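# Place the matching cover over the module on the yellow plate

## Task

Of the three covers standing in holders, find the one roughly 20 mm wider than the module on the yellow base plate, and set it on the yellow plate so it sits over that module. The other two covers must remain in their holders, since removing either one is a failure. The covers have thin walls that flex even under a gentle grip, and a dent that is more than barely visible on any cover is a failure. The cover must stay in place after the robot lets go.

## Robot and tools

Robot: one arm (UFACTORY uf850) carrying a Robotiq 2F-85 two-finger gripper, with a single fisheye camera, cam_wrist (616x616), mounted on the wrist. There is no second arm. Now and then a loose object may get a brief outside push.

Frames: positions in results use the scene frame. Its origin is on the table top directly under the arm base, +z points up, and +y is to the left when facing along +x. The base may be slightly tilted, and the printed hand position can be off, more so at long reach. end_effector_position (metres) and end_effector_quat_wxyz give the point midway between the pads when they are closed. The fingers point along the gripper's +z and close along its y. Closed fingertips reach about 19 mm past that point, and open ones about 6 mm. A flat block sticks out about 9 cm from the wrist-roll axis toward the gripper's +x and turns with it.

Joint order, used in every row and every per-joint list: shoulder, elbow, waist, forearm roll, wrist pitch, wrist roll. Ranges in rad: shoulder -2.304..2.304, elbow -4.224..0.061, waist -6.283..6.283, forearm roll -6.283..6.283, wrist pitch -2.164..2.164, wrist roll -6.283..6.283. A real end may differ from these by up to 0.010 rad.

Row format: 9 numbers, each in [-1, 1]. The first six are joint offsets in the order above, scaled so that 1.0 = 2.036 rad. The last three are gripper position, force_limit and speed, which are absolute settings.

execute_actions(actions): a list of actions. Each action is a list of at most 15 rows, one row per control step of 1/30 s. If an action has fewer than 15 rows, its last row repeats to fill the 15 steps. Joint numbers are offsets from the angles at the start of that action, not from the previous row. For the first action of a call, they count from the last reported angles. An action is rejected if it would push a joint more than 0.010 rad past its range end. If the first action fails that check, or any action is malformed, nothing in the call runs. Past a real end the joint stops at the end, and the result may say "joint sent to its limit". Calling with an empty list just returns the current state and images.

move(target, speed, blocking): target is a single 9-number row. Its joint offsets count from the "Joint positions" in the latest result that lists them. Each joint follows a path so that all finish together, which usually makes the hand travel along a curve. speed (0.01-2 rad/s, default 0.5) is the top speed of the joint with the largest travel. A path lasts 0.5-10 s and is cut short at 10 s. Moves do not avoid obstacles, and faster moves or targets set deeper past a contact press harder. Gripper values are applied at the start of the move. The result adds a "move:" line: the ending (done, off_target, moving, held, fault), limits=held or limits=none, and the joint farthest from its target. With blocking=false the call returns after 0.5 s. Until a result shows the move has ended, other motion calls are refused, so use wait(0) or stop. Sending the offsets from Joint positions to Joint targets keeps roughly the same pressing force.

wait(seconds, 0-10): the arm holds its last command, and a running move carries on. stop(): brakes a running move to rest, needing room to do so; the fingers keep moving. zoom_image(camera="cam_wrist", region=[x0,y0,x1,y1]): a closer look in image pixels, origin at top-left, region no larger than 504x504. read_manual(section="licences"): returns licence texts only. finished_scene(scene): ends the current scene (pass its number) and cannot be undone. The goal must already be met and stay that way.

Motion limits: each joint target changes at most 3.14 rad/s and takes 0.16 s to reach that rate. On each step a target stays within 0.623 rad of the measured angle. If a step would move the hand more than 70 mm, all targets are pulled back. "joint command not followed" means the clearance check changed or blocked targets. Mounting blocks and posts count as part of the arm.

Gripper: position +1 is fully open (85 mm), the pads touch at about -0.8, and -1 closes until something blocks the fingers. force_limit is the per-pad force: on a 40 mm object about 20 N at -1, 128 N at 0 and 235 N at +1. A faster close adds up to about 5 N (speed 0) or 12 N (speed +1). speed is how fast the gap changes: about 20, 85 and 150 mm/s at -1, 0 and +1. Fingers that have stopped only take a new force or speed after the position value changes by at least 0.01. To grip more softly, open first. object_status: 0 moving, 1 blocked while opening, 2 blocked while closing (a grip), 3 reached the target or pads touching. position_measured is in counts: 3 fully open, about 78 = 60 mm, 130 = 40 mm, 180 = 20 mm, 230 = pads together. Closing moves the fingertips about 13 mm farther out, so leave clearance above surfaces. If the object slips, the fingers re-close by themselves, except after a grip at force_limit -1, where status stays 2 even if the object is lost.

Faults: load limits (N m) are 55.2 waist, 55.2 shoulder, 46 elbow, 24.8 forearm roll, 17.4 wrist pitch and 17.4 wrist roll, including a held load. Reaching one stops the arm, backs the joint off, holds for 10 s and skips the rest of the call. Torque readings include drive output, offsets and noise. Holding loads heats the motors: MOTOR HOT appears from 65 °C, and at 80 °C there is an OVER-TEMPERATURE FAULT with the brakes on until cooled.

Results contain the state, Joint positions, velocities and targets, torques, per-step readings (HELD marks rows that were held back) and images. The simulation keeps running while replies are written. Camera calibration (fisheye K, D, T_world_to_cam) is given and may be slightly off.

Avoid: gripping covers firmly (use a low force_limit and slow speed), disturbing the two non-matching covers, knocking anything off the table, and fast contacts or hard presses. Release the cover so that it sits on its own.

Each tool is called after "Request:" as name(argument=value, ...) on one line, values as JSON.

## Session

I'll start by checking the current state.

Request:
execute_actions(actions=[])

Scene clock: 0.00 s.
end_effector_position=(+0.0099, -0.3919, +0.4003) position_measured=3 object_status=3 end_effector_quat_wxyz=(-0.268, +0.521, +0.723, +0.366) end_effector_velocity=(-0.000, -0.000, +0.000) end_effector_angular_velocity=(-0.000, +0.001, -0.001)
Joint names: [shoulder, elbow, waist, forearm roll, wrist pitch, wrist roll]
Joint positions: [ 0.786 -0.532 -1.413 -0.007 -1.457 -0.159]
Joint velocities: [ 0.001 -0.    -0.001  0.    -0.001  0.   ]
Joint torques (N m, as the arm reports them, + toward a larger angle): no reading
Joint targets: [0.786 -0.532 -1.413 -0.007 -1.457 -0.159]

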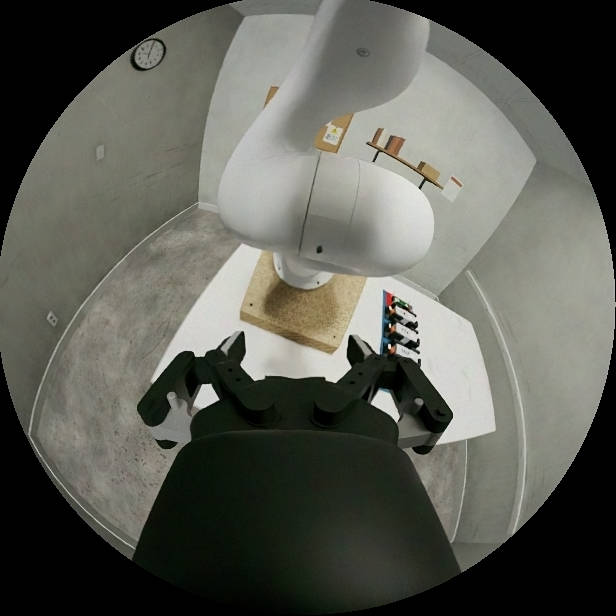

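Request:
zoom_image(camera="cam_wrist", region=[340, 260, 500, 420])

Region (340, 260, 500, 420) of cam_wrist's 616x616 image, scaled by 3.150, with more detail than that image has.

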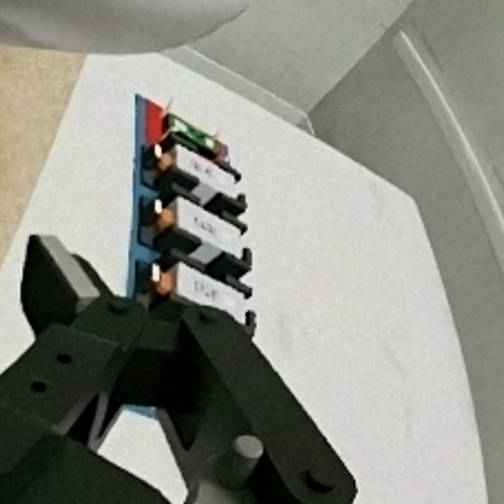

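Request:
move(target=[-0.8242, -0.3423, 0.8979, -0.4393, 0.2318, 0.6534, 1, -1, 0], speed=0.8)

Scene clock: 122.93 s.
end_effector_position=(+0.5303, -0.0306, +0.3008) position_measured=3 object_status=3 end_effector_quat_wxyz=(+0.000, +0.000, +1.000, +0.000) end_effector_velocity=(-0.001, +0.003, +0.000) end_effector_angular_velocity=(-0.001, -0.002, +0.005)
Joint names: [shoulder, elbow, waist, forearm roll, wrist pitch, wrist roll]
Joint positions: [-0.891 -1.229  0.415 -0.901 -0.986  1.171]
Joint velocities: [-0.003 -0.     0.004 -0.001  0.001  0.001]
Joint torques (N m, as the arm reports them, + toward a larger angle): [38.22 -9.45 29.57 -1.23 -0.07  0.13]
Joint targets: [-0.892 -1.229 0.415 -0.902 -0.985 1.171]
move: done; limits=none; farthest joint: the waist, 0.000 radians from its target (1.828 radians at the start)
camera_calibration (this result's frames):
cam_wrist: T_world_to_cam=[[-0.0414215, 0.998487, 0.0361634, 0.0313314], [0.971744, 0.0318413, 0.233881, -0.555654], [0.232376, 0.0448292, -0.971592, 0.318028], [0, 0, 0, 1]] pos_world=[0.467349, -0.0278482, 0.437818]

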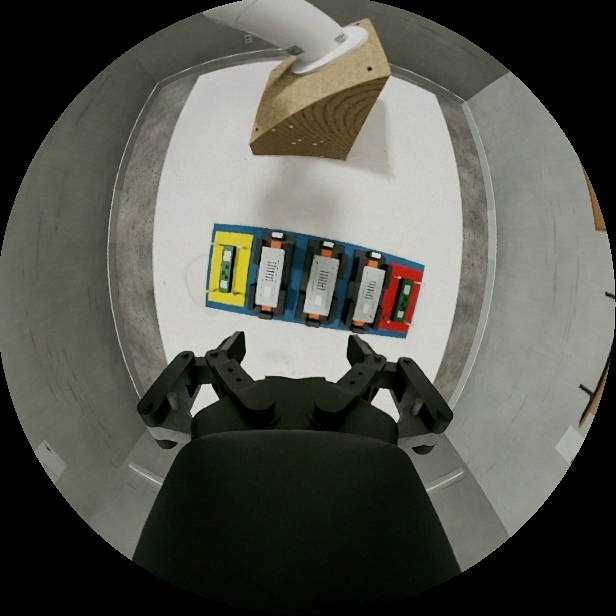

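Request:
zoom_image(camera="cam_wrist", region=[195, 210, 435, 350])

Request:
zoom_image(camera="cam_wrist", region=[200, 218, 310, 328])

Request:
zoom_image(camera="cam_wrist", region=[290, 232, 400, 342])

Region (195, 210, 435, 350) of cam_wrist's 616x616 image, scaled by 2.100, with more detail than that image has; it fills the top 294 rows of this view, and the rest is white.

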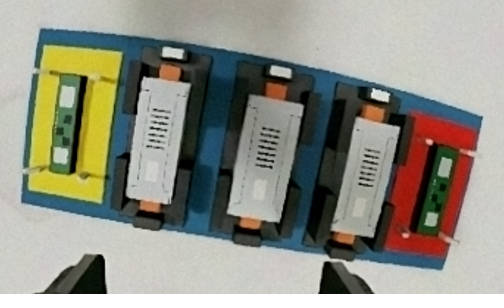

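Region (200, 218, 310, 328) of cam_wrist's 616x616 image, scaled by 4.582, with more detail than that image has.

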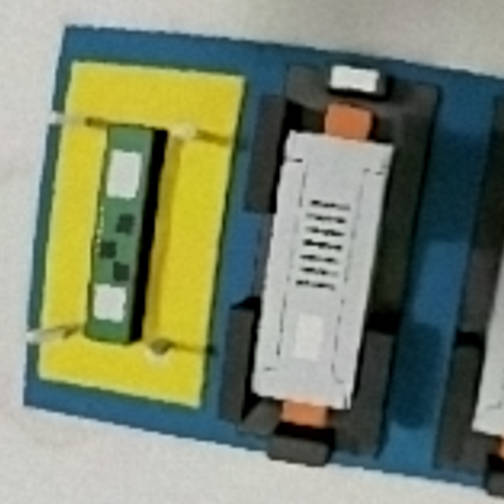

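Region (290, 232, 400, 342) of cam_wrist's 616x616 image, scaled by 4.582, with more detail than that image has.

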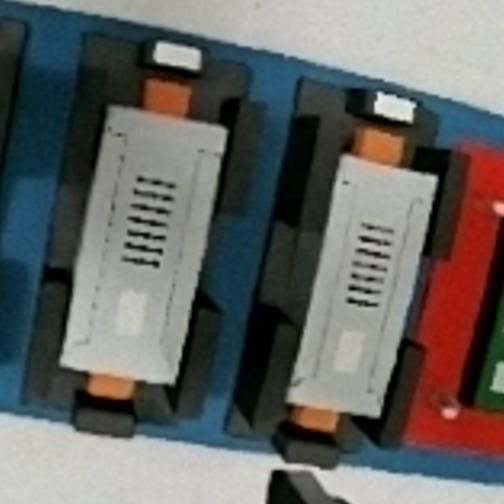

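Request:
zoom_image(camera="cam_wrist", region=[200, 235, 260, 305])

Request:
zoom_image(camera="cam_wrist", region=[240, 225, 300, 325])

Region (200, 235, 260, 305) of cam_wrist's 616x616 image, scaled by 7.200, with more detail than that image has; it fills the left 432 columns of this view, and the rest is white.

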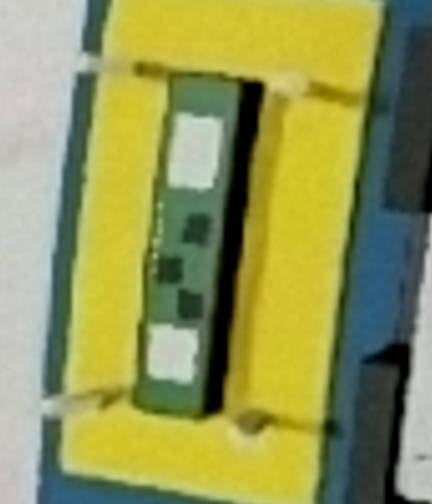

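Region (240, 225, 300, 325) of cam_wrist's 616x616 image, scaled by 5.040, with more detail than that image has; it fills the left 302 columns of this view, and the rest is white.

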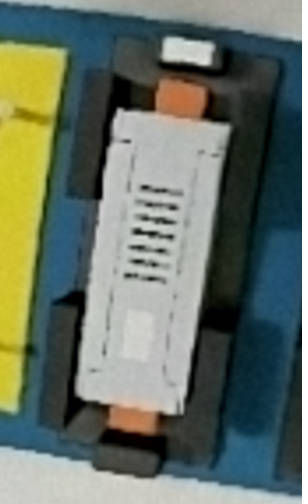

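Request:
move(target=[-0.0047, 0.0237, -0.1649, -0.1573, 0.0574, 0.0676, 1, -1, 0], speed=0.4)

Scene clock: 216.90 s.
end_effector_position=(+0.5603, -0.1498, +0.1507) position_measured=3 object_status=3 end_effector_quat_wxyz=(+0.001, +0.069, +0.998, +0.001) end_effector_velocity=(-0.001, -0.002, -0.002) end_effector_angular_velocity=(-0.001, +0.002, +0.000)
Joint names: [shoulder, elbow, waist, forearm roll, wrist pitch, wrist roll]
Joint positions: [-0.901 -1.181  0.079 -1.221 -0.869  1.308]
Joint velocities: [-0.001  0.001 -0.005 -0.003  0.    -0.001]
Joint torques (N m, as the arm reports them, + toward a larger angle): [37.82 -5.88 33.38 -1.01 -0.05  0.11]
Joint targets: [-0.901 -1.181 0.079 -1.222 -0.869 1.308]
move: done; limits=none; farthest joint: the wrist pitch, 0.001 radians from its target (0.116 radians at the start)
camera_calibration (this result's frames):
cam_wrist: T_world_to_cam=[[0.0954851, 0.994751, 0.0367886, 0.0796181], [0.966913, -0.101469, 0.23406, -0.56317], [0.236564, 0.0132221, -0.971526, 0.163393], [0, 0, 0, 1]] pos_world=[0.498281, -0.138505, 0.287628]

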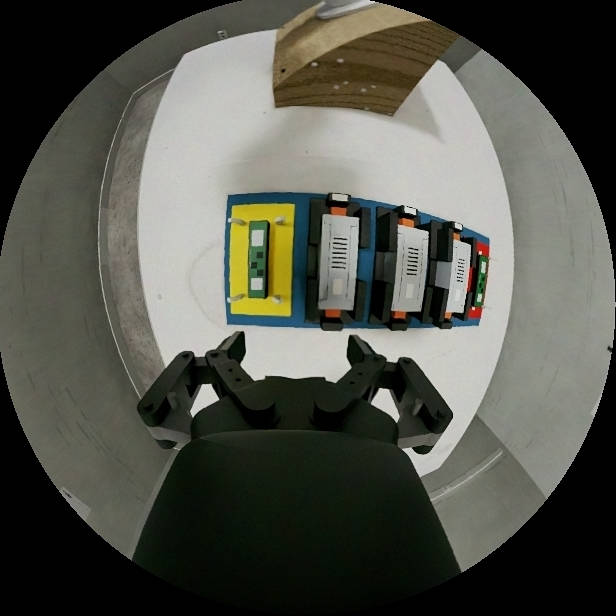

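Request:
zoom_image(camera="cam_wrist", region=[220, 185, 380, 335])

Request:
zoom_image(camera="cam_wrist", region=[222, 205, 302, 315])

Request:
zoom_image(camera="cam_wrist", region=[300, 188, 380, 268])

Request:
zoom_image(camera="cam_wrist", region=[300, 258, 380, 338])

Request:
zoom_image(camera="cam_wrist", region=[365, 195, 505, 335])

Region (220, 185, 380, 335) of cam_wrist's 616x616 image, scaled by 3.150, with more detail than that image has; it fills the top 472 rows of this view, and the rest is white.

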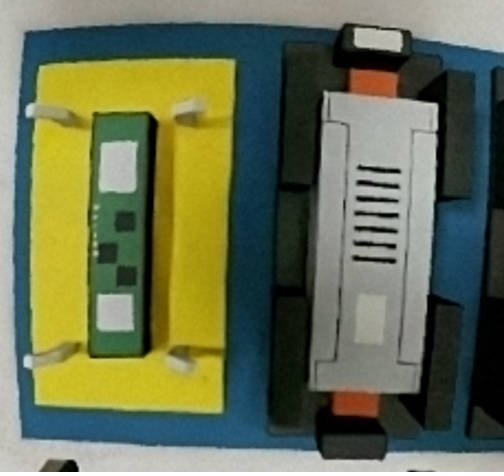

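Region (222, 205, 302, 315) of cam_wrist's 616x616 image, scaled by 4.582, with more detail than that image has; it fills the left 367 columns of this view, and the rest is white.

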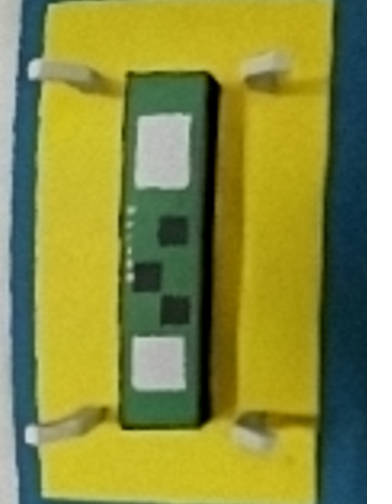

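Region (300, 188, 380, 268) of cam_wrist's 616x616 image, scaled by 6.300, with more detail than that image has.

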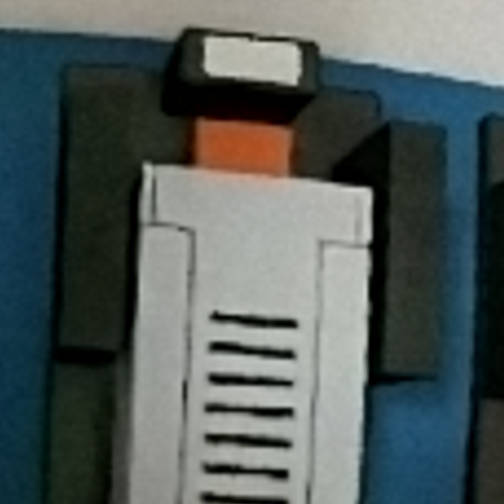

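Region (300, 258, 380, 338) of cam_wrist's 616x616 image, scaled by 6.300, with more detail than that image has.

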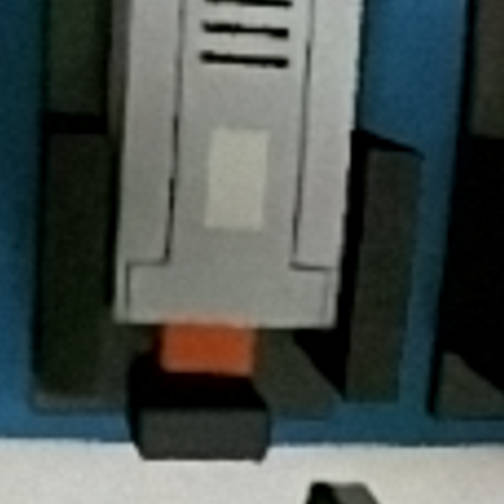

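Region (365, 195, 505, 335) of cam_wrist's 616x616 image, scaled by 3.600, with more detail than that image has.

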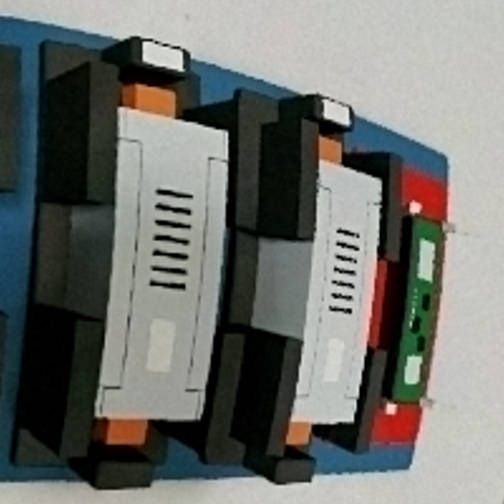

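Request:
move(target=[-0.0513, 0.0440, 0.0085, -0.0741, 0.0244, 0.1237, 0.5, -1, 0], speed=0.3)

Scene clock: 320.50 s.
end_effector_position=(+0.5095, -0.0904, +0.1002) position_measured=66 object_status=3 end_effector_quat_wxyz=(+0.001, +0.069, +0.998, +0.000) end_effector_velocity=(-0.001, +0.001, -0.001) end_effector_angular_velocity=(+0.000, +0.001, -0.001)
Joint names: [shoulder, elbow, waist, forearm roll, wrist pitch, wrist roll]
Joint positions: [-1.005 -1.092  0.097 -1.372 -0.819  1.56 ]
Joint velocities: [-0.001  0.002 -0.    -0.001  0.001  0.004]
Joint torques (N m, as the arm reports them, + toward a larger angle): [38.17 -4.34 30.6  -1.34  0.03  0.14]
Joint targets: [-1.005 -1.091 0.097 -1.372 -0.819 1.560]
move: done; limits=none; farthest joint: the waist, 0.000 radians from its target (0.017 radians at the start)
camera_calibration (this result's frames):
cam_wrist: T_world_to_cam=[[0.0959875, 0.994708, 0.0366292, 0.0270341], [0.966769, -0.101925, 0.234455, -0.496192], [0.236948, 0.0129072, -0.971437, 0.125334], [0, 0, 0, 1]] pos_world=[0.44741, -0.0790831, 0.237098]

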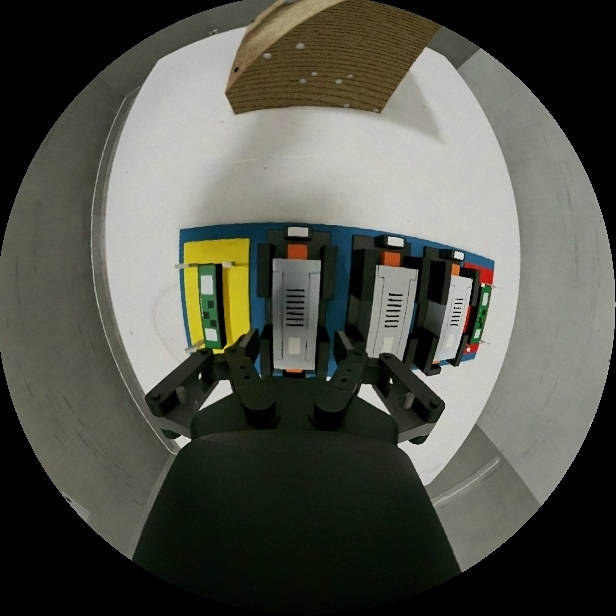

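Request:
zoom_image(camera="cam_wrist", region=[225, 220, 375, 390])

Region (225, 220, 375, 390) of cam_wrist's 616x616 image, scaled by 2.965, with more detail than that image has; it fills the left 445 columns of this view, and the rest is white.

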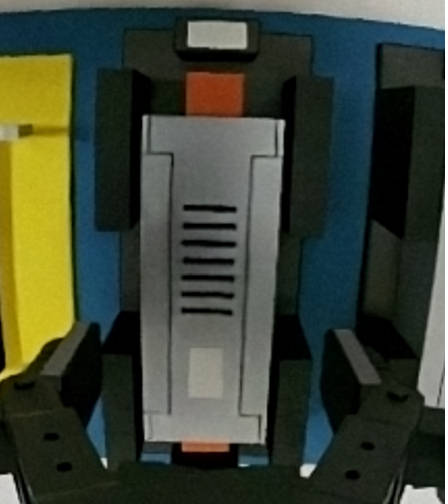

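Request:
move(target=[-0.0417, -0.0175, -0.0391, -0.0606, 0.0055, 0.0318, 0.5, -1, 0], speed=0.12)

Scene clock: 365.20 s.
end_effector_position=(+0.5086, -0.0919, +0.0448) position_measured=66 object_status=3 end_effector_quat_wxyz=(+0.000, +0.069, +0.998, +0.000) end_effector_velocity=(-0.001, -0.000, -0.001) end_effector_angular_velocity=(+0.000, +0.001, -0.000)
Joint names: [shoulder, elbow, waist, forearm roll, wrist pitch, wrist roll]
Joint positions: [-1.09  -1.127  0.017 -1.495 -0.808  1.625]
Joint velocities: [-0.001 -0.    -0.002 -0.001  0.     0.001]
Joint torques (N m, as the arm reports them, + toward a larger angle): [39.23 -3.37 32.86 -1.13 -0.05  0.31]
Joint targets: [-1.090 -1.127 0.017 -1.495 -0.808 1.625]
move: done; limits=none; farthest joint: the waist, 0.000 radians from its target (0.079 radians at the start)
camera_calibration (this result's frames):
cam_wrist: T_world_to_cam=[[0.0957132, 0.994748, 0.0362553, 0.0308207], [0.967048, -0.101557, 0.233461, -0.482511], [0.235917, 0.0127152, -0.97169, 0.0723339], [0, 0, 0, 1]] pos_world=[0.446596, -0.0805809, 0.181816]

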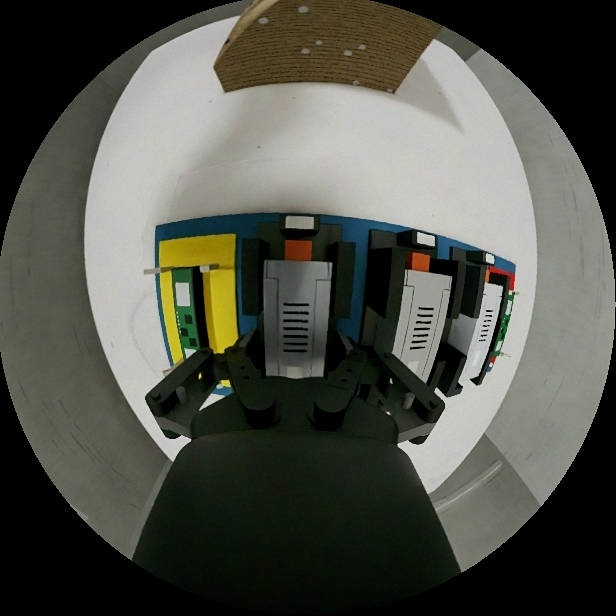

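Request:
zoom_image(camera="cam_wrist", region=[230, 250, 370, 390])

Region (230, 250, 370, 390) of cam_wrist's 616x616 image, scaled by 3.600, with more detail than that image has.

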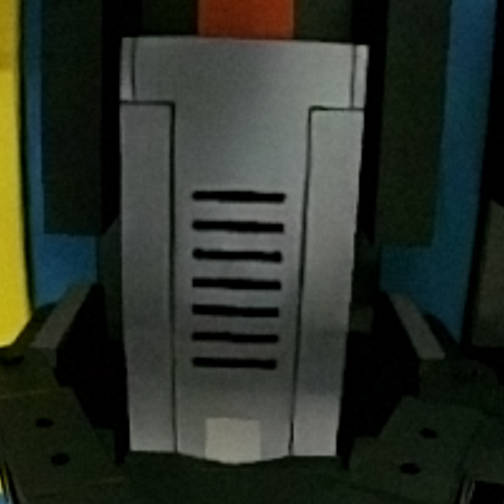

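Request:
execute_actions(actions=[[[0,0,0,0,0,0,-1,-1,-1]],[[0,0,0,0,0,0,-1,-1,-1]],[[0,0,0,0,0,0,-1,-1,-1]]])

Scene clock: 385.53 s.
end_effector_position=(+0.5087, -0.0925, +0.0449) position_measured=119 object_status=2 end_effector_quat_wxyz=(+0.000, +0.069, +0.998, -0.000) end_effector_velocity=(+0.000, +0.000, +0.000) end_effector_angular_velocity=(+0.001, -0.001, -0.000)
Joint names: [shoulder, elbow, waist, forearm roll, wrist pitch, wrist roll]
Joint positions: [-1.089 -1.127  0.017 -1.495 -0.809  1.625]
Joint velocities: [ 0.    -0.     0.001 -0.     0.001  0.001]
Joint torques (N m, as the arm reports them, + toward a larger angle): [34.3  -3.53 30.12 -1.81  0.84  0.11]
Joint targets: [-1.090 -1.127 0.017 -1.495 -0.809 1.625]
Step readings (joint positions; steps 1 to 15: 1st action; 16 to 30: 2nd action; 31 to 45: 3rd action):
0: [-1.090 -1.127 0.017 -1.495 -0.808 1.625]
1: [-1.090 -1.127 0.017 -1.495 -0.808 1.625]
2: [-1.090 -1.127 0.017 -1.495 -0.808 1.625]
4: [-1.090 -1.127 0.017 -1.495 -0.808 1.625]
8: [-1.090 -1.127 0.017 -1.495 -0.808 1.625]
15: [-1.090 -1.127 0.017 -1.495 -0.808 1.625]
16: [-1.090 -1.127 0.017 -1.495 -0.808 1.625]
17: [-1.090 -1.127 0.017 -1.495 -0.808 1.625]
19: [-1.090 -1.127 0.017 -1.495 -0.808 1.625]
23: [-1.090 -1.127 0.017 -1.495 -0.808 1.625]
30: [-1.090 -1.127 0.017 -1.495 -0.809 1.625]
31: [-1.090 -1.127 0.017 -1.495 -0.809 1.625]
32: [-1.089 -1.127 0.017 -1.495 -0.810 1.625]
34: [-1.089 -1.127 0.017 -1.495 -0.810 1.625]
38: [-1.089 -1.127 0.017 -1.495 -0.809 1.625]
45: Joint positions above
camera_calibration (this result's frames):
cam_wrist: T_world_to_cam=[[0.0961226, 0.994763, 0.0347423, 0.0312057], [0.966984, -0.101601, 0.23371, -0.48271], [0.236015, 0.0111304, -0.971686, 0.0722343], [0, 0, 0, 1]] pos_world=[0.446725, -0.0808899, 0.181919]

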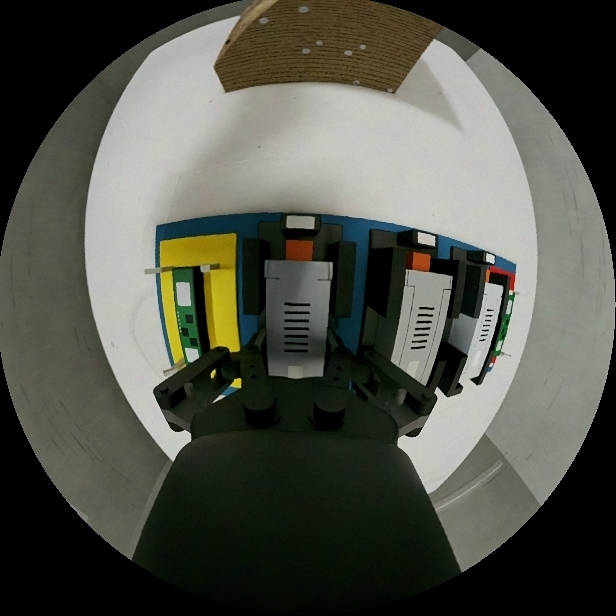

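Request:
move(target=[0.0080, 0.0042, 0.0069, 0.0105, -0.0005, -0.0052, -1, -1, -1], speed=0.02)

Scene clock: 413.83 s.
end_effector_position=(+0.5086, -0.0924, +0.0549) position_measured=119 object_status=2 end_effector_quat_wxyz=(+0.000, +0.069, +0.998, -0.000) end_effector_velocity=(-0.001, +0.001, -0.000) end_effector_angular_velocity=(+0.000, +0.001, -0.000)
Joint names: [shoulder, elbow, waist, forearm roll, wrist pitch, wrist roll]
Joint positions: [-1.073 -1.119  0.031 -1.474 -0.81   1.614]
Joint velocities: [-0.001  0.     0.001  0.001  0.     0.001]
Joint torques (N m, as the arm reports them, + toward a larger angle): [43.17 -4.5  38.43 -1.27  0.73  0.03]
Joint targets: [-1.073 -1.119 0.031 -1.474 -0.810 1.614]
move: done; limits=none; farthest joint: the shoulder, 0.001 radians from its target (0.017 radians at the start)
camera_calibration (this result's frames):
cam_wrist: T_world_to_cam=[[0.0961445, 0.994751, 0.0350263, 0.0307657], [0.966972, -0.101689, 0.233717, -0.484972], [0.236052, 0.0113989, -0.971674, 0.0819045], [0, 0, 0, 1]] pos_world=[0.446663, -0.0808542, 0.191853]

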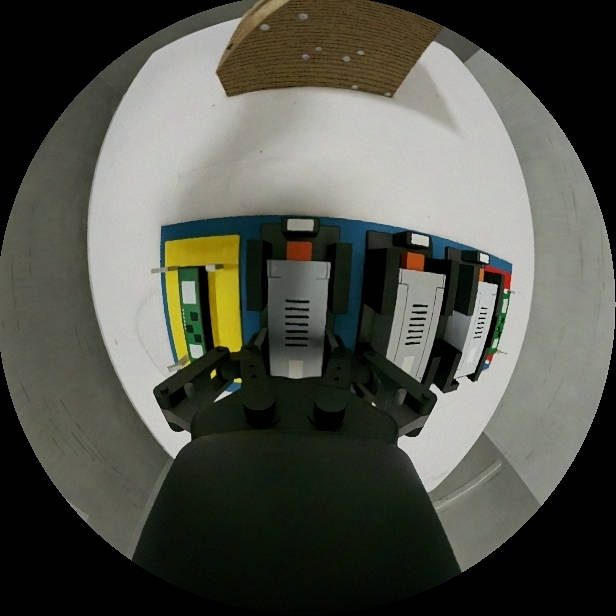

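Request:
zoom_image(camera="cam_wrist", region=[230, 205, 370, 385])

Region (230, 205, 370, 385) of cam_wrist's 616x616 image, scaled by 2.800, with more detail than that image has.

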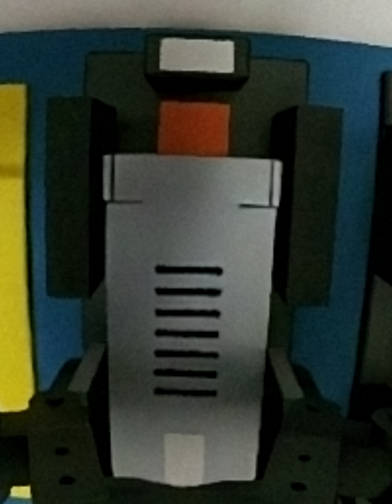

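Request:
execute_actions(actions=[[[0,0,0,0,0,0,0.25,-1,-0.5]]])

Request:
move(target=[-0.0120, -0.0063, -0.0103, -0.0157, 0.0008, 0.0078, 0.25, -1, -0.5], speed=0.06)

Request:
zoom_image(camera="cam_wrist", region=[240, 250, 360, 380])

Scene clock: 460.43 s.
end_effector_position=(+0.5087, -0.0924, +0.0549) position_measured=98 object_status=0 end_effector_quat_wxyz=(+0.000, +0.069, +0.998, -0.000) end_effector_velocity=(-0.001, -0.000, -0.000) end_effector_angular_velocity=(-0.001, +0.001, +0.001)
Joint names: [shoulder, elbow, waist, forearm roll, wrist pitch, wrist roll]
Joint positions: [-1.073 -1.119  0.031 -1.474 -0.81   1.614]
Joint velocities: [-0.     0.001 -0.001 -0.    -0.001 -0.001]
Joint torques (N m, as the arm reports them, + toward a larger angle): [38.61 -3.2  33.46 -1.   -0.14  0.15]
Joint targets: [-1.073 -1.119 0.031 -1.474 -0.810 1.614]
Step readings (joint positions):
0: [-1.073 -1.119 0.031 -1.474 -0.810 1.614]
1: [-1.073 -1.119 0.031 -1.474 -0.810 1.614]
2: [-1.073 -1.119 0.031 -1.474 -0.810 1.614]
4: [-1.073 -1.119 0.032 -1.474 -0.810 1.614]
8: [-1.073 -1.119 0.032 -1.474 -0.810 1.614]
15: Joint positions above
camera_calibration (this result's frames):
cam_wrist: T_world_to_cam=[[0.0961358, 0.994746, 0.0351979, 0.0307018], [0.966939, -0.101723, 0.233842, -0.485039], [0.236194, 0.0115536, -0.971637, 0.0818815], [0, 0, 0, 1]] pos_world=[0.446711, -0.080826, 0.191901]

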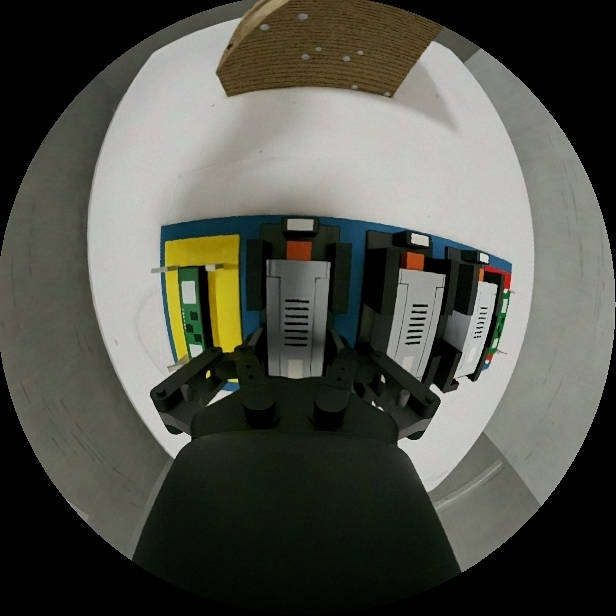

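Scene clock: 461.27 s.
end_effector_position=(+0.5088, -0.0924, +0.0401) position_measured=98 object_status=3 end_effector_quat_wxyz=(+0.000, +0.069, +0.998, -0.000) end_effector_velocity=(-0.000, -0.000, -0.001) end_effector_angular_velocity=(-0.002, +0.001, +0.002)
Joint names: [shoulder, elbow, waist, forearm roll, wrist pitch, wrist roll]
Joint positions: [-1.097 -1.132  0.011 -1.506 -0.809  1.63 ]
Joint velocities: [-0.002 -0.001 -0.001 -0.002 -0.002 -0.   ]
Joint torques (N m, as the arm reports them, + toward a larger angle): [39.47 -3.62 32.13 -1.28 -0.05  0.17]
Joint targets: [-1.098 -1.132 0.010 -1.506 -0.809 1.630]
move: done; limits=none; farthest joint: the waist, 0.001 radians from its target (0.021 radians at the start)
camera_calibration (this result's frames):
cam_wrist: T_world_to_cam=[[0.0961207, 0.994752, 0.0350638, 0.031226], [0.966917, -0.101678, 0.233952, -0.481653], [0.236289, 0.0114162, -0.971616, 0.0673897], [0, 0, 0, 1]] pos_world=[0.446794, -0.0808048, 0.177066]

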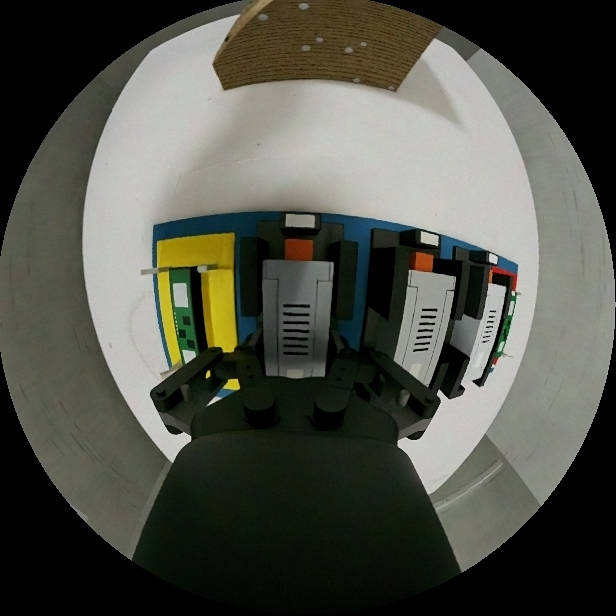

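Region (240, 250, 360, 380) of cam_wrist's 616x616 image, scaled by 3.877, with more detail than that image has; it fills the left 465 columns of this view, and the rest is white.

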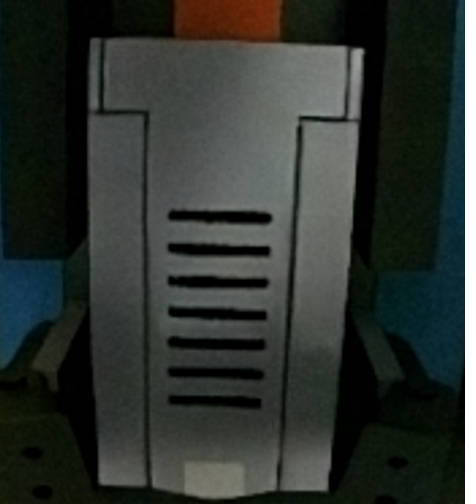

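Request:
execute_actions(actions=[[[0.0003,0.0002,-0.0003,0,0,0,-1,-0.93,-1]],[[0,0,0,0,0,0,-1,-0.93,-1]]])

Request:
zoom_image(camera="cam_wrist", region=[240, 250, 360, 380])

Scene clock: 484.53 s.
end_effector_position=(+0.5089, -0.0927, +0.0403) position_measured=121 object_status=2 end_effector_quat_wxyz=(+0.001, +0.069, +0.998, -0.000) end_effector_velocity=(+0.000, +0.001, +0.000) end_effector_angular_velocity=(+0.001, -0.001, -0.001)
Joint names: [shoulder, elbow, waist, forearm roll, wrist pitch, wrist roll]
Joint positions: [-1.097 -1.131  0.01  -1.506 -0.809  1.63 ]
Joint velocities: [-0.    -0.     0.    -0.     0.001  0.001]
Joint torques (N m, as the arm reports them, + toward a larger angle): [36.77 -3.37 29.49 -1.63  0.11  0.15]
Joint targets: [-1.097 -1.131 0.010 -1.506 -0.809 1.630]
Step readings (joint positions; steps 1 to 15: 1st action; 16 to 30: 2nd action):
0: [-1.098 -1.132 0.010 -1.506 -0.809 1.630]
1: [-1.098 -1.132 0.010 -1.506 -0.809 1.630]
2: [-1.097 -1.132 0.010 -1.506 -0.809 1.630]
4: [-1.097 -1.131 0.010 -1.506 -0.809 1.630]
8: [-1.097 -1.131 0.010 -1.506 -0.809 1.630]
15: [-1.097 -1.131 0.010 -1.506 -0.809 1.630]
16: [-1.097 -1.131 0.010 -1.506 -0.809 1.630]
17: [-1.097 -1.131 0.010 -1.506 -0.809 1.630]
19: [-1.097 -1.131 0.010 -1.506 -0.809 1.630]
23: [-1.097 -1.131 0.010 -1.506 -0.809 1.630]
30: Joint positions above
camera_calibration (this result's frames):
cam_wrist: T_world_to_cam=[[0.0967304, 0.994694, 0.0350205, 0.0312749], [0.966826, -0.102261, 0.234073, -0.481833], [0.236412, 0.0112168, -0.971588, 0.0674933], [0, 0, 0, 1]] pos_world=[0.446867, -0.0811389, 0.177264]

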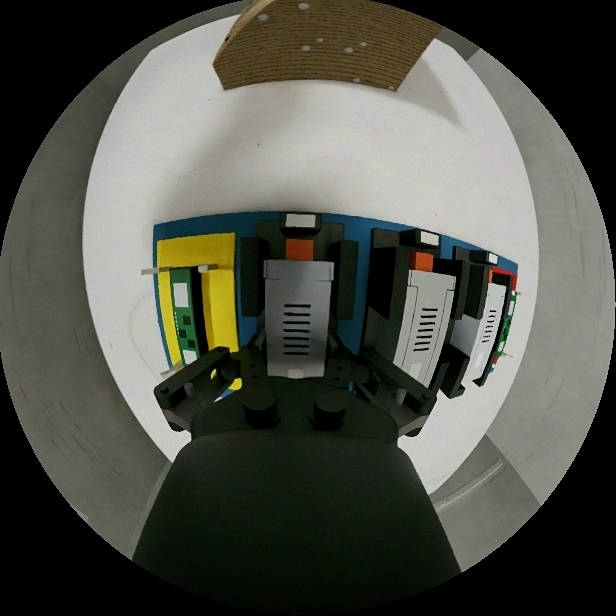

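Region (240, 250, 360, 380) of cam_wrist's 616x616 image, scaled by 3.877, with more detail than that image has; it fills the left 465 columns of this view, and the rest is white.

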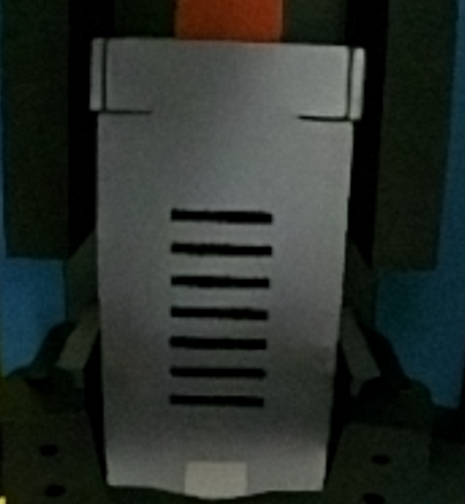

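Request:
move(target=[0.0024, 0.0013, 0.0021, 0.0032, -0.0002, -0.0016, -1, -0.93, -1], speed=0.01)

Request:
zoom_image(camera="cam_wrist", region=[240, 250, 360, 380])

Scene clock: 494.03 s.
end_effector_position=(+0.5086, -0.0927, +0.0431) position_measured=121 object_status=2 end_effector_quat_wxyz=(+0.000, +0.069, +0.998, -0.000) end_effector_velocity=(+0.003, -0.000, +0.003) end_effector_angular_velocity=(-0.002, -0.006, +0.000)
Joint names: [shoulder, elbow, waist, forearm roll, wrist pitch, wrist roll]
Joint positions: [-1.092 -1.128  0.014 -1.499 -0.809  1.627]
Joint velocities: [ 0.004 -0.001  0.004  0.001 -0.002 -0.001]
Joint torques (N m, as the arm reports them, + toward a larger angle): [45.76 -4.79 39.33 -1.14 -0.18  0.06]
Joint targets: [-1.092 -1.129 0.015 -1.499 -0.809 1.627]
move: done; limits=none; farthest joint: the waist, 0.000 radians from its target (0.004 radians at the start)
camera_calibration (this result's frames):
cam_wrist: T_world_to_cam=[[0.0965079, 0.99472, 0.0348978, 0.0312843], [0.966973, -0.10201, 0.233574, -0.482247], [0.235901, 0.0112035, -0.971713, 0.0705774], [0, 0, 0, 1]] pos_world=[0.446652, -0.081104, 0.18013]

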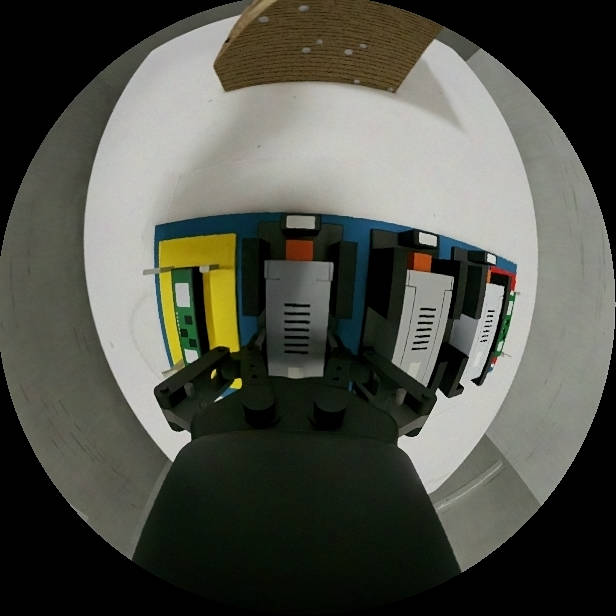

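Region (240, 250, 360, 380) of cam_wrist's 616x616 image, scaled by 3.877, with more detail than that image has; it fills the left 465 columns of this view, and the rest is white.

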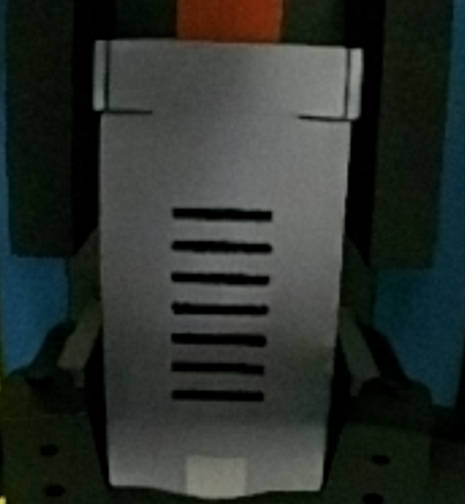

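Request:
execute_actions(actions=[[[0,0,0,0,0,0,-0.98,-0.87,-1]]])

Request:
zoom_image(camera="cam_wrist", region=[240, 250, 360, 380])

Scene clock: 500.00 s.
end_effector_position=(+0.5088, -0.0927, +0.0433) position_measured=123 object_status=2 end_effector_quat_wxyz=(+0.000, +0.069, +0.998, -0.000) end_effector_velocity=(-0.001, -0.000, -0.001) end_effector_angular_velocity=(-0.001, +0.002, -0.000)
Joint names: [shoulder, elbow, waist, forearm roll, wrist pitch, wrist roll]
Joint positions: [-1.092 -1.129  0.015 -1.499 -0.809  1.627]
Joint velocities: [-0.001  0.    -0.001  0.    -0.001  0.   ]
Joint torques (N m, as the arm reports them, + toward a larger angle): [42.77 -4.9  34.66 -1.87 -0.15  0.08]
Joint targets: [-1.092 -1.128 0.014 -1.499 -0.809 1.627]
Step readings (joint positions):
0: [-1.092 -1.129 0.015 -1.499 -0.809 1.627]
1: [-1.092 -1.129 0.015 -1.499 -0.809 1.627]
2: [-1.092 -1.129 0.015 -1.499 -0.809 1.627]
4: [-1.092 -1.129 0.015 -1.499 -0.809 1.627]
8: [-1.092 -1.129 0.015 -1.499 -0.809 1.627]
15: Joint positions above
camera_calibration (this result's frames):
cam_wrist: T_world_to_cam=[[0.09659, 0.994713, 0.0348865, 0.0312462], [0.966883, -0.102091, 0.23391, -0.482441], [0.236235, 0.0111378, -0.971632, 0.0704959], [0, 0, 0, 1]] pos_world=[0.446793, -0.0811192, 0.180254]

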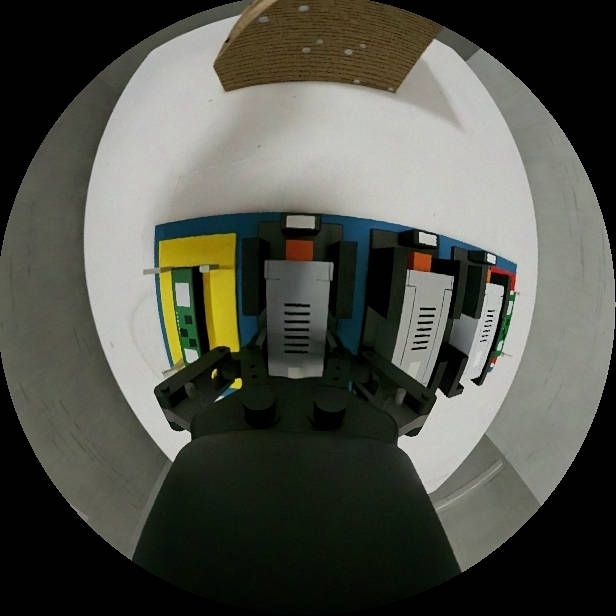

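Region (240, 250, 360, 380) of cam_wrist's 616x616 image, scaled by 3.877, with more detail than that image has; it fills the left 465 columns of this view, and the rest is white.

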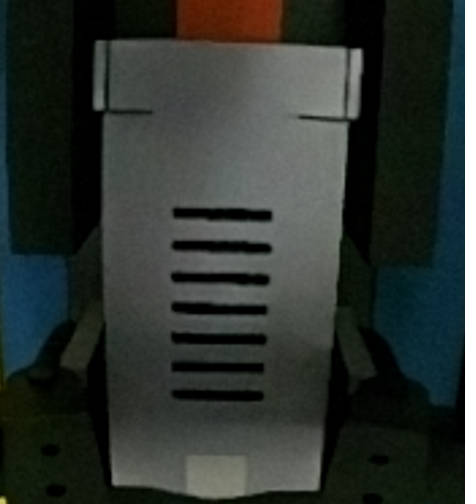

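Request:
move(target=[0.0024, 0.0013, 0.0021, 0.0032, -0.0002, -0.0016, -0.98, -0.87, -1], speed=0.01)

Request:
zoom_image(camera="cam_wrist", region=[240, 250, 360, 380])

Scene clock: 504.47 s.
end_effector_position=(+0.5085, -0.0927, +0.0461) position_measured=123 object_status=2 end_effector_quat_wxyz=(+0.000, +0.069, +0.998, -0.000) end_effector_velocity=(+0.001, -0.000, +0.001) end_effector_angular_velocity=(-0.001, -0.001, +0.000)
Joint names: [shoulder, elbow, waist, forearm roll, wrist pitch, wrist roll]
Joint positions: [-1.087 -1.126  0.019 -1.493 -0.809  1.624]
Joint velocities: [ 0.001 -0.     0.001  0.    -0.001 -0.001]
Joint torques (N m, as the arm reports them, + toward a larger angle): [49.29 -5.45 41.18 -1.52 -0.31  0.09]
Joint targets: [-1.087 -1.126 0.019 -1.493 -0.810 1.623]
move: done; limits=none; farthest joint: the waist, 0.001 radians from its target (0.005 radians at the start)
camera_calibration (this result's frames):
cam_wrist: T_world_to_cam=[[0.0963606, 0.994738, 0.0347897, 0.0312509], [0.967034, -0.10184, 0.233397, -0.482829], [0.235712, 0.0111525, -0.971759, 0.0735886], [0, 0, 0, 1]] pos_world=[0.446555, -0.0810783, 0.183114]

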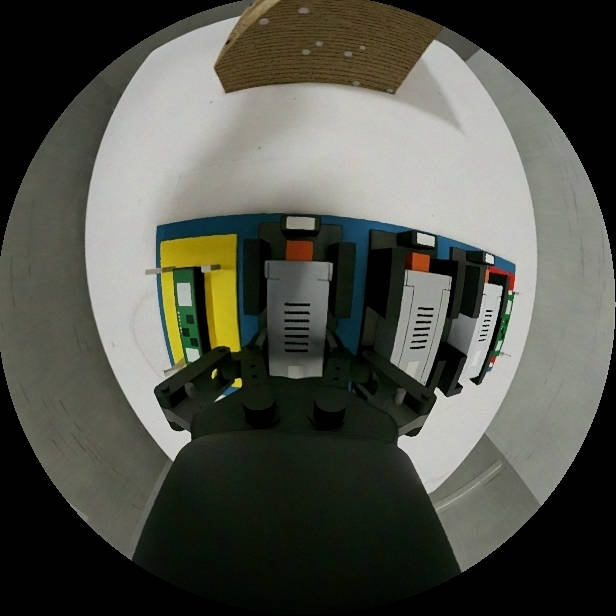

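Region (240, 250, 360, 380) of cam_wrist's 616x616 image, scaled by 3.877, with more detail than that image has; it fills the left 465 columns of this view, and the rest is white.

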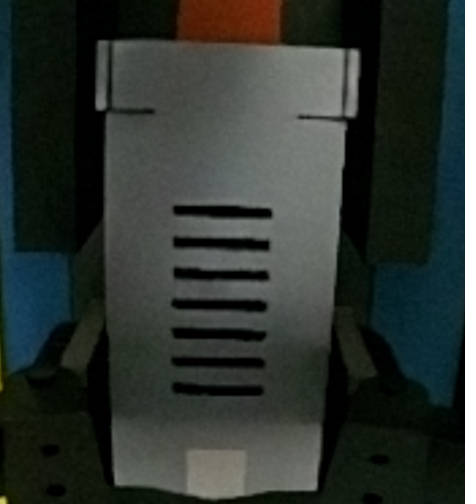

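Request:
execute_actions(actions=[[[0,0,0,0,0,0,-1,-0.80,-1]]])

Request:
zoom_image(camera="cam_wrist", region=[240, 250, 360, 380])

Scene clock: 511.63 s.
end_effector_position=(+0.5087, -0.0927, +0.0463) position_measured=125 object_status=2 end_effector_quat_wxyz=(+0.000, +0.069, +0.998, -0.000) end_effector_velocity=(-0.001, +0.001, -0.001) end_effector_angular_velocity=(-0.001, +0.001, +0.003)
Joint names: [shoulder, elbow, waist, forearm roll, wrist pitch, wrist roll]
Joint positions: [-1.087 -1.126  0.019 -1.493 -0.81   1.624]
Joint velocities: [-0.002  0.     0.     0.    -0.001 -0.001]
Joint torques (N m, as the arm reports them, + toward a larger angle): [46.52 -5.39 37.87 -1.74 -0.26  0.13]
Joint targets: [-1.087 -1.126 0.019 -1.493 -0.809 1.624]
Step readings (joint positions):
0: [-1.087 -1.126 0.019 -1.493 -0.810 1.623]
1: [-1.087 -1.126 0.019 -1.493 -0.810 1.623]
2: [-1.087 -1.126 0.019 -1.493 -0.810 1.624]
4: [-1.087 -1.126 0.019 -1.493 -0.810 1.624]
8: [-1.087 -1.126 0.019 -1.493 -0.810 1.624]
15: Joint positions above
camera_calibration (this result's frames):
cam_wrist: T_world_to_cam=[[0.0964494, 0.99473, 0.0347785, 0.0312101], [0.966946, -0.101927, 0.233723, -0.483019], [0.236036, 0.0110865, -0.971681, 0.0735089], [0, 0, 0, 1]] pos_world=[0.446693, -0.0810933, 0.183234]

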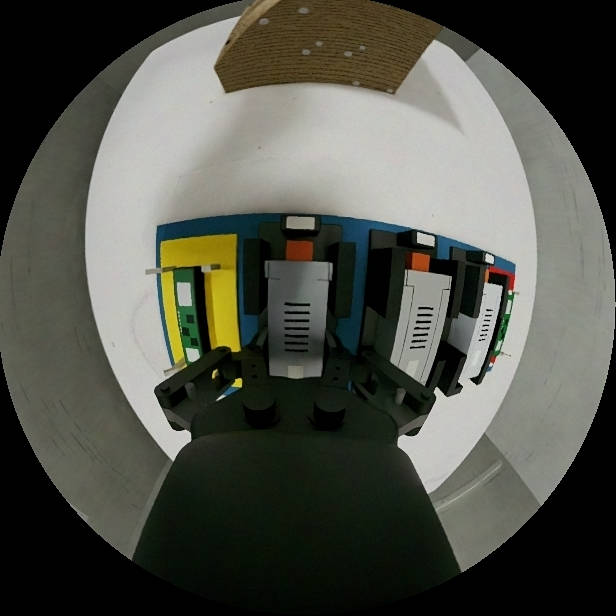

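Region (240, 250, 360, 380) of cam_wrist's 616x616 image, scaled by 3.877, with more detail than that image has; it fills the left 465 columns of this view, and the rest is white.

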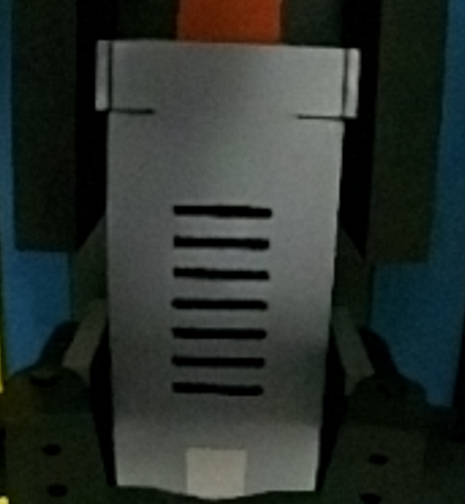

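Request:
move(target=[0.0024, 0.0012, 0.0021, 0.0032, -0.0002, -0.0016, -1, -0.80, -1], speed=0.01)

Request:
zoom_image(camera="cam_wrist", region=[240, 250, 360, 380])

Scene clock: 515.20 s.
end_effector_position=(+0.5086, -0.0927, +0.0492) position_measured=126 object_status=2 end_effector_quat_wxyz=(+0.000, +0.069, +0.998, -0.001) end_effector_velocity=(+0.000, +0.000, +0.001) end_effector_angular_velocity=(-0.001, -0.001, +0.001)
Joint names: [shoulder, elbow, waist, forearm roll, wrist pitch, wrist roll]
Joint positions: [-1.082 -1.123  0.023 -1.486 -0.81   1.62 ]
Joint velocities: [ 0.    -0.     0.001  0.    -0.001 -0.   ]
Joint torques (N m, as the arm reports them, + toward a larger angle): [49.61 -6.22 41.39 -1.56 -0.21  0.24]
Joint targets: [-1.082 -1.123 0.023 -1.486 -0.810 1.620]
move: done; limits=none; farthest joint: the waist, 0.000 radians from its target (0.005 radians at the start)
camera_calibration (this result's frames):
cam_wrist: T_world_to_cam=[[0.0963725, 0.99474, 0.0347078, 0.0311357], [0.966999, -0.101834, 0.233543, -0.483619], [0.235849, 0.0110553, -0.971727, 0.0764953], [0, 0, 0, 1]] pos_world=[0.446617, -0.0810663, 0.186198]

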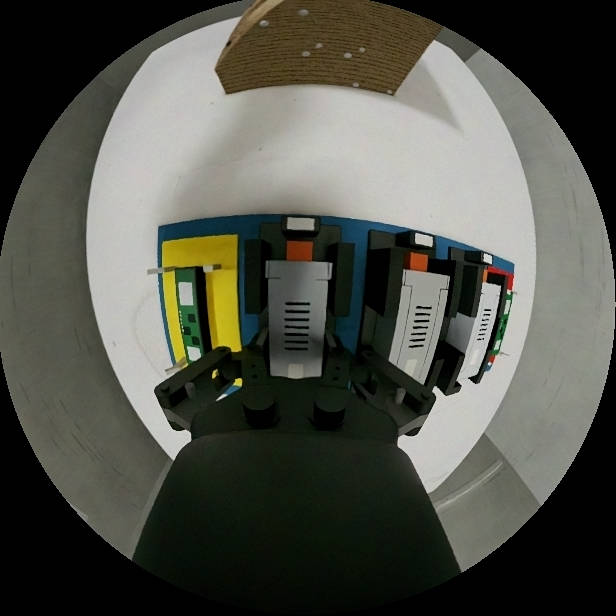

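Region (240, 250, 360, 380) of cam_wrist's 616x616 image, scaled by 3.877, with more detail than that image has; it fills the left 465 columns of this view, and the rest is white.

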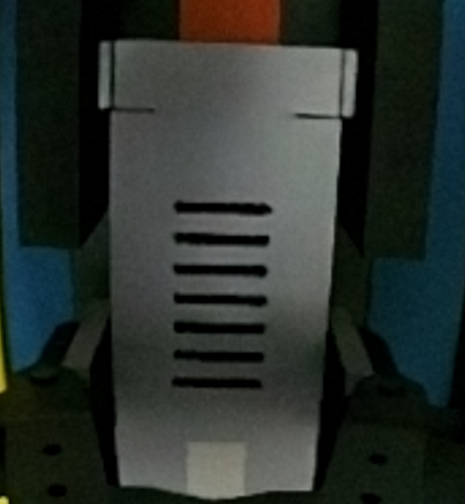

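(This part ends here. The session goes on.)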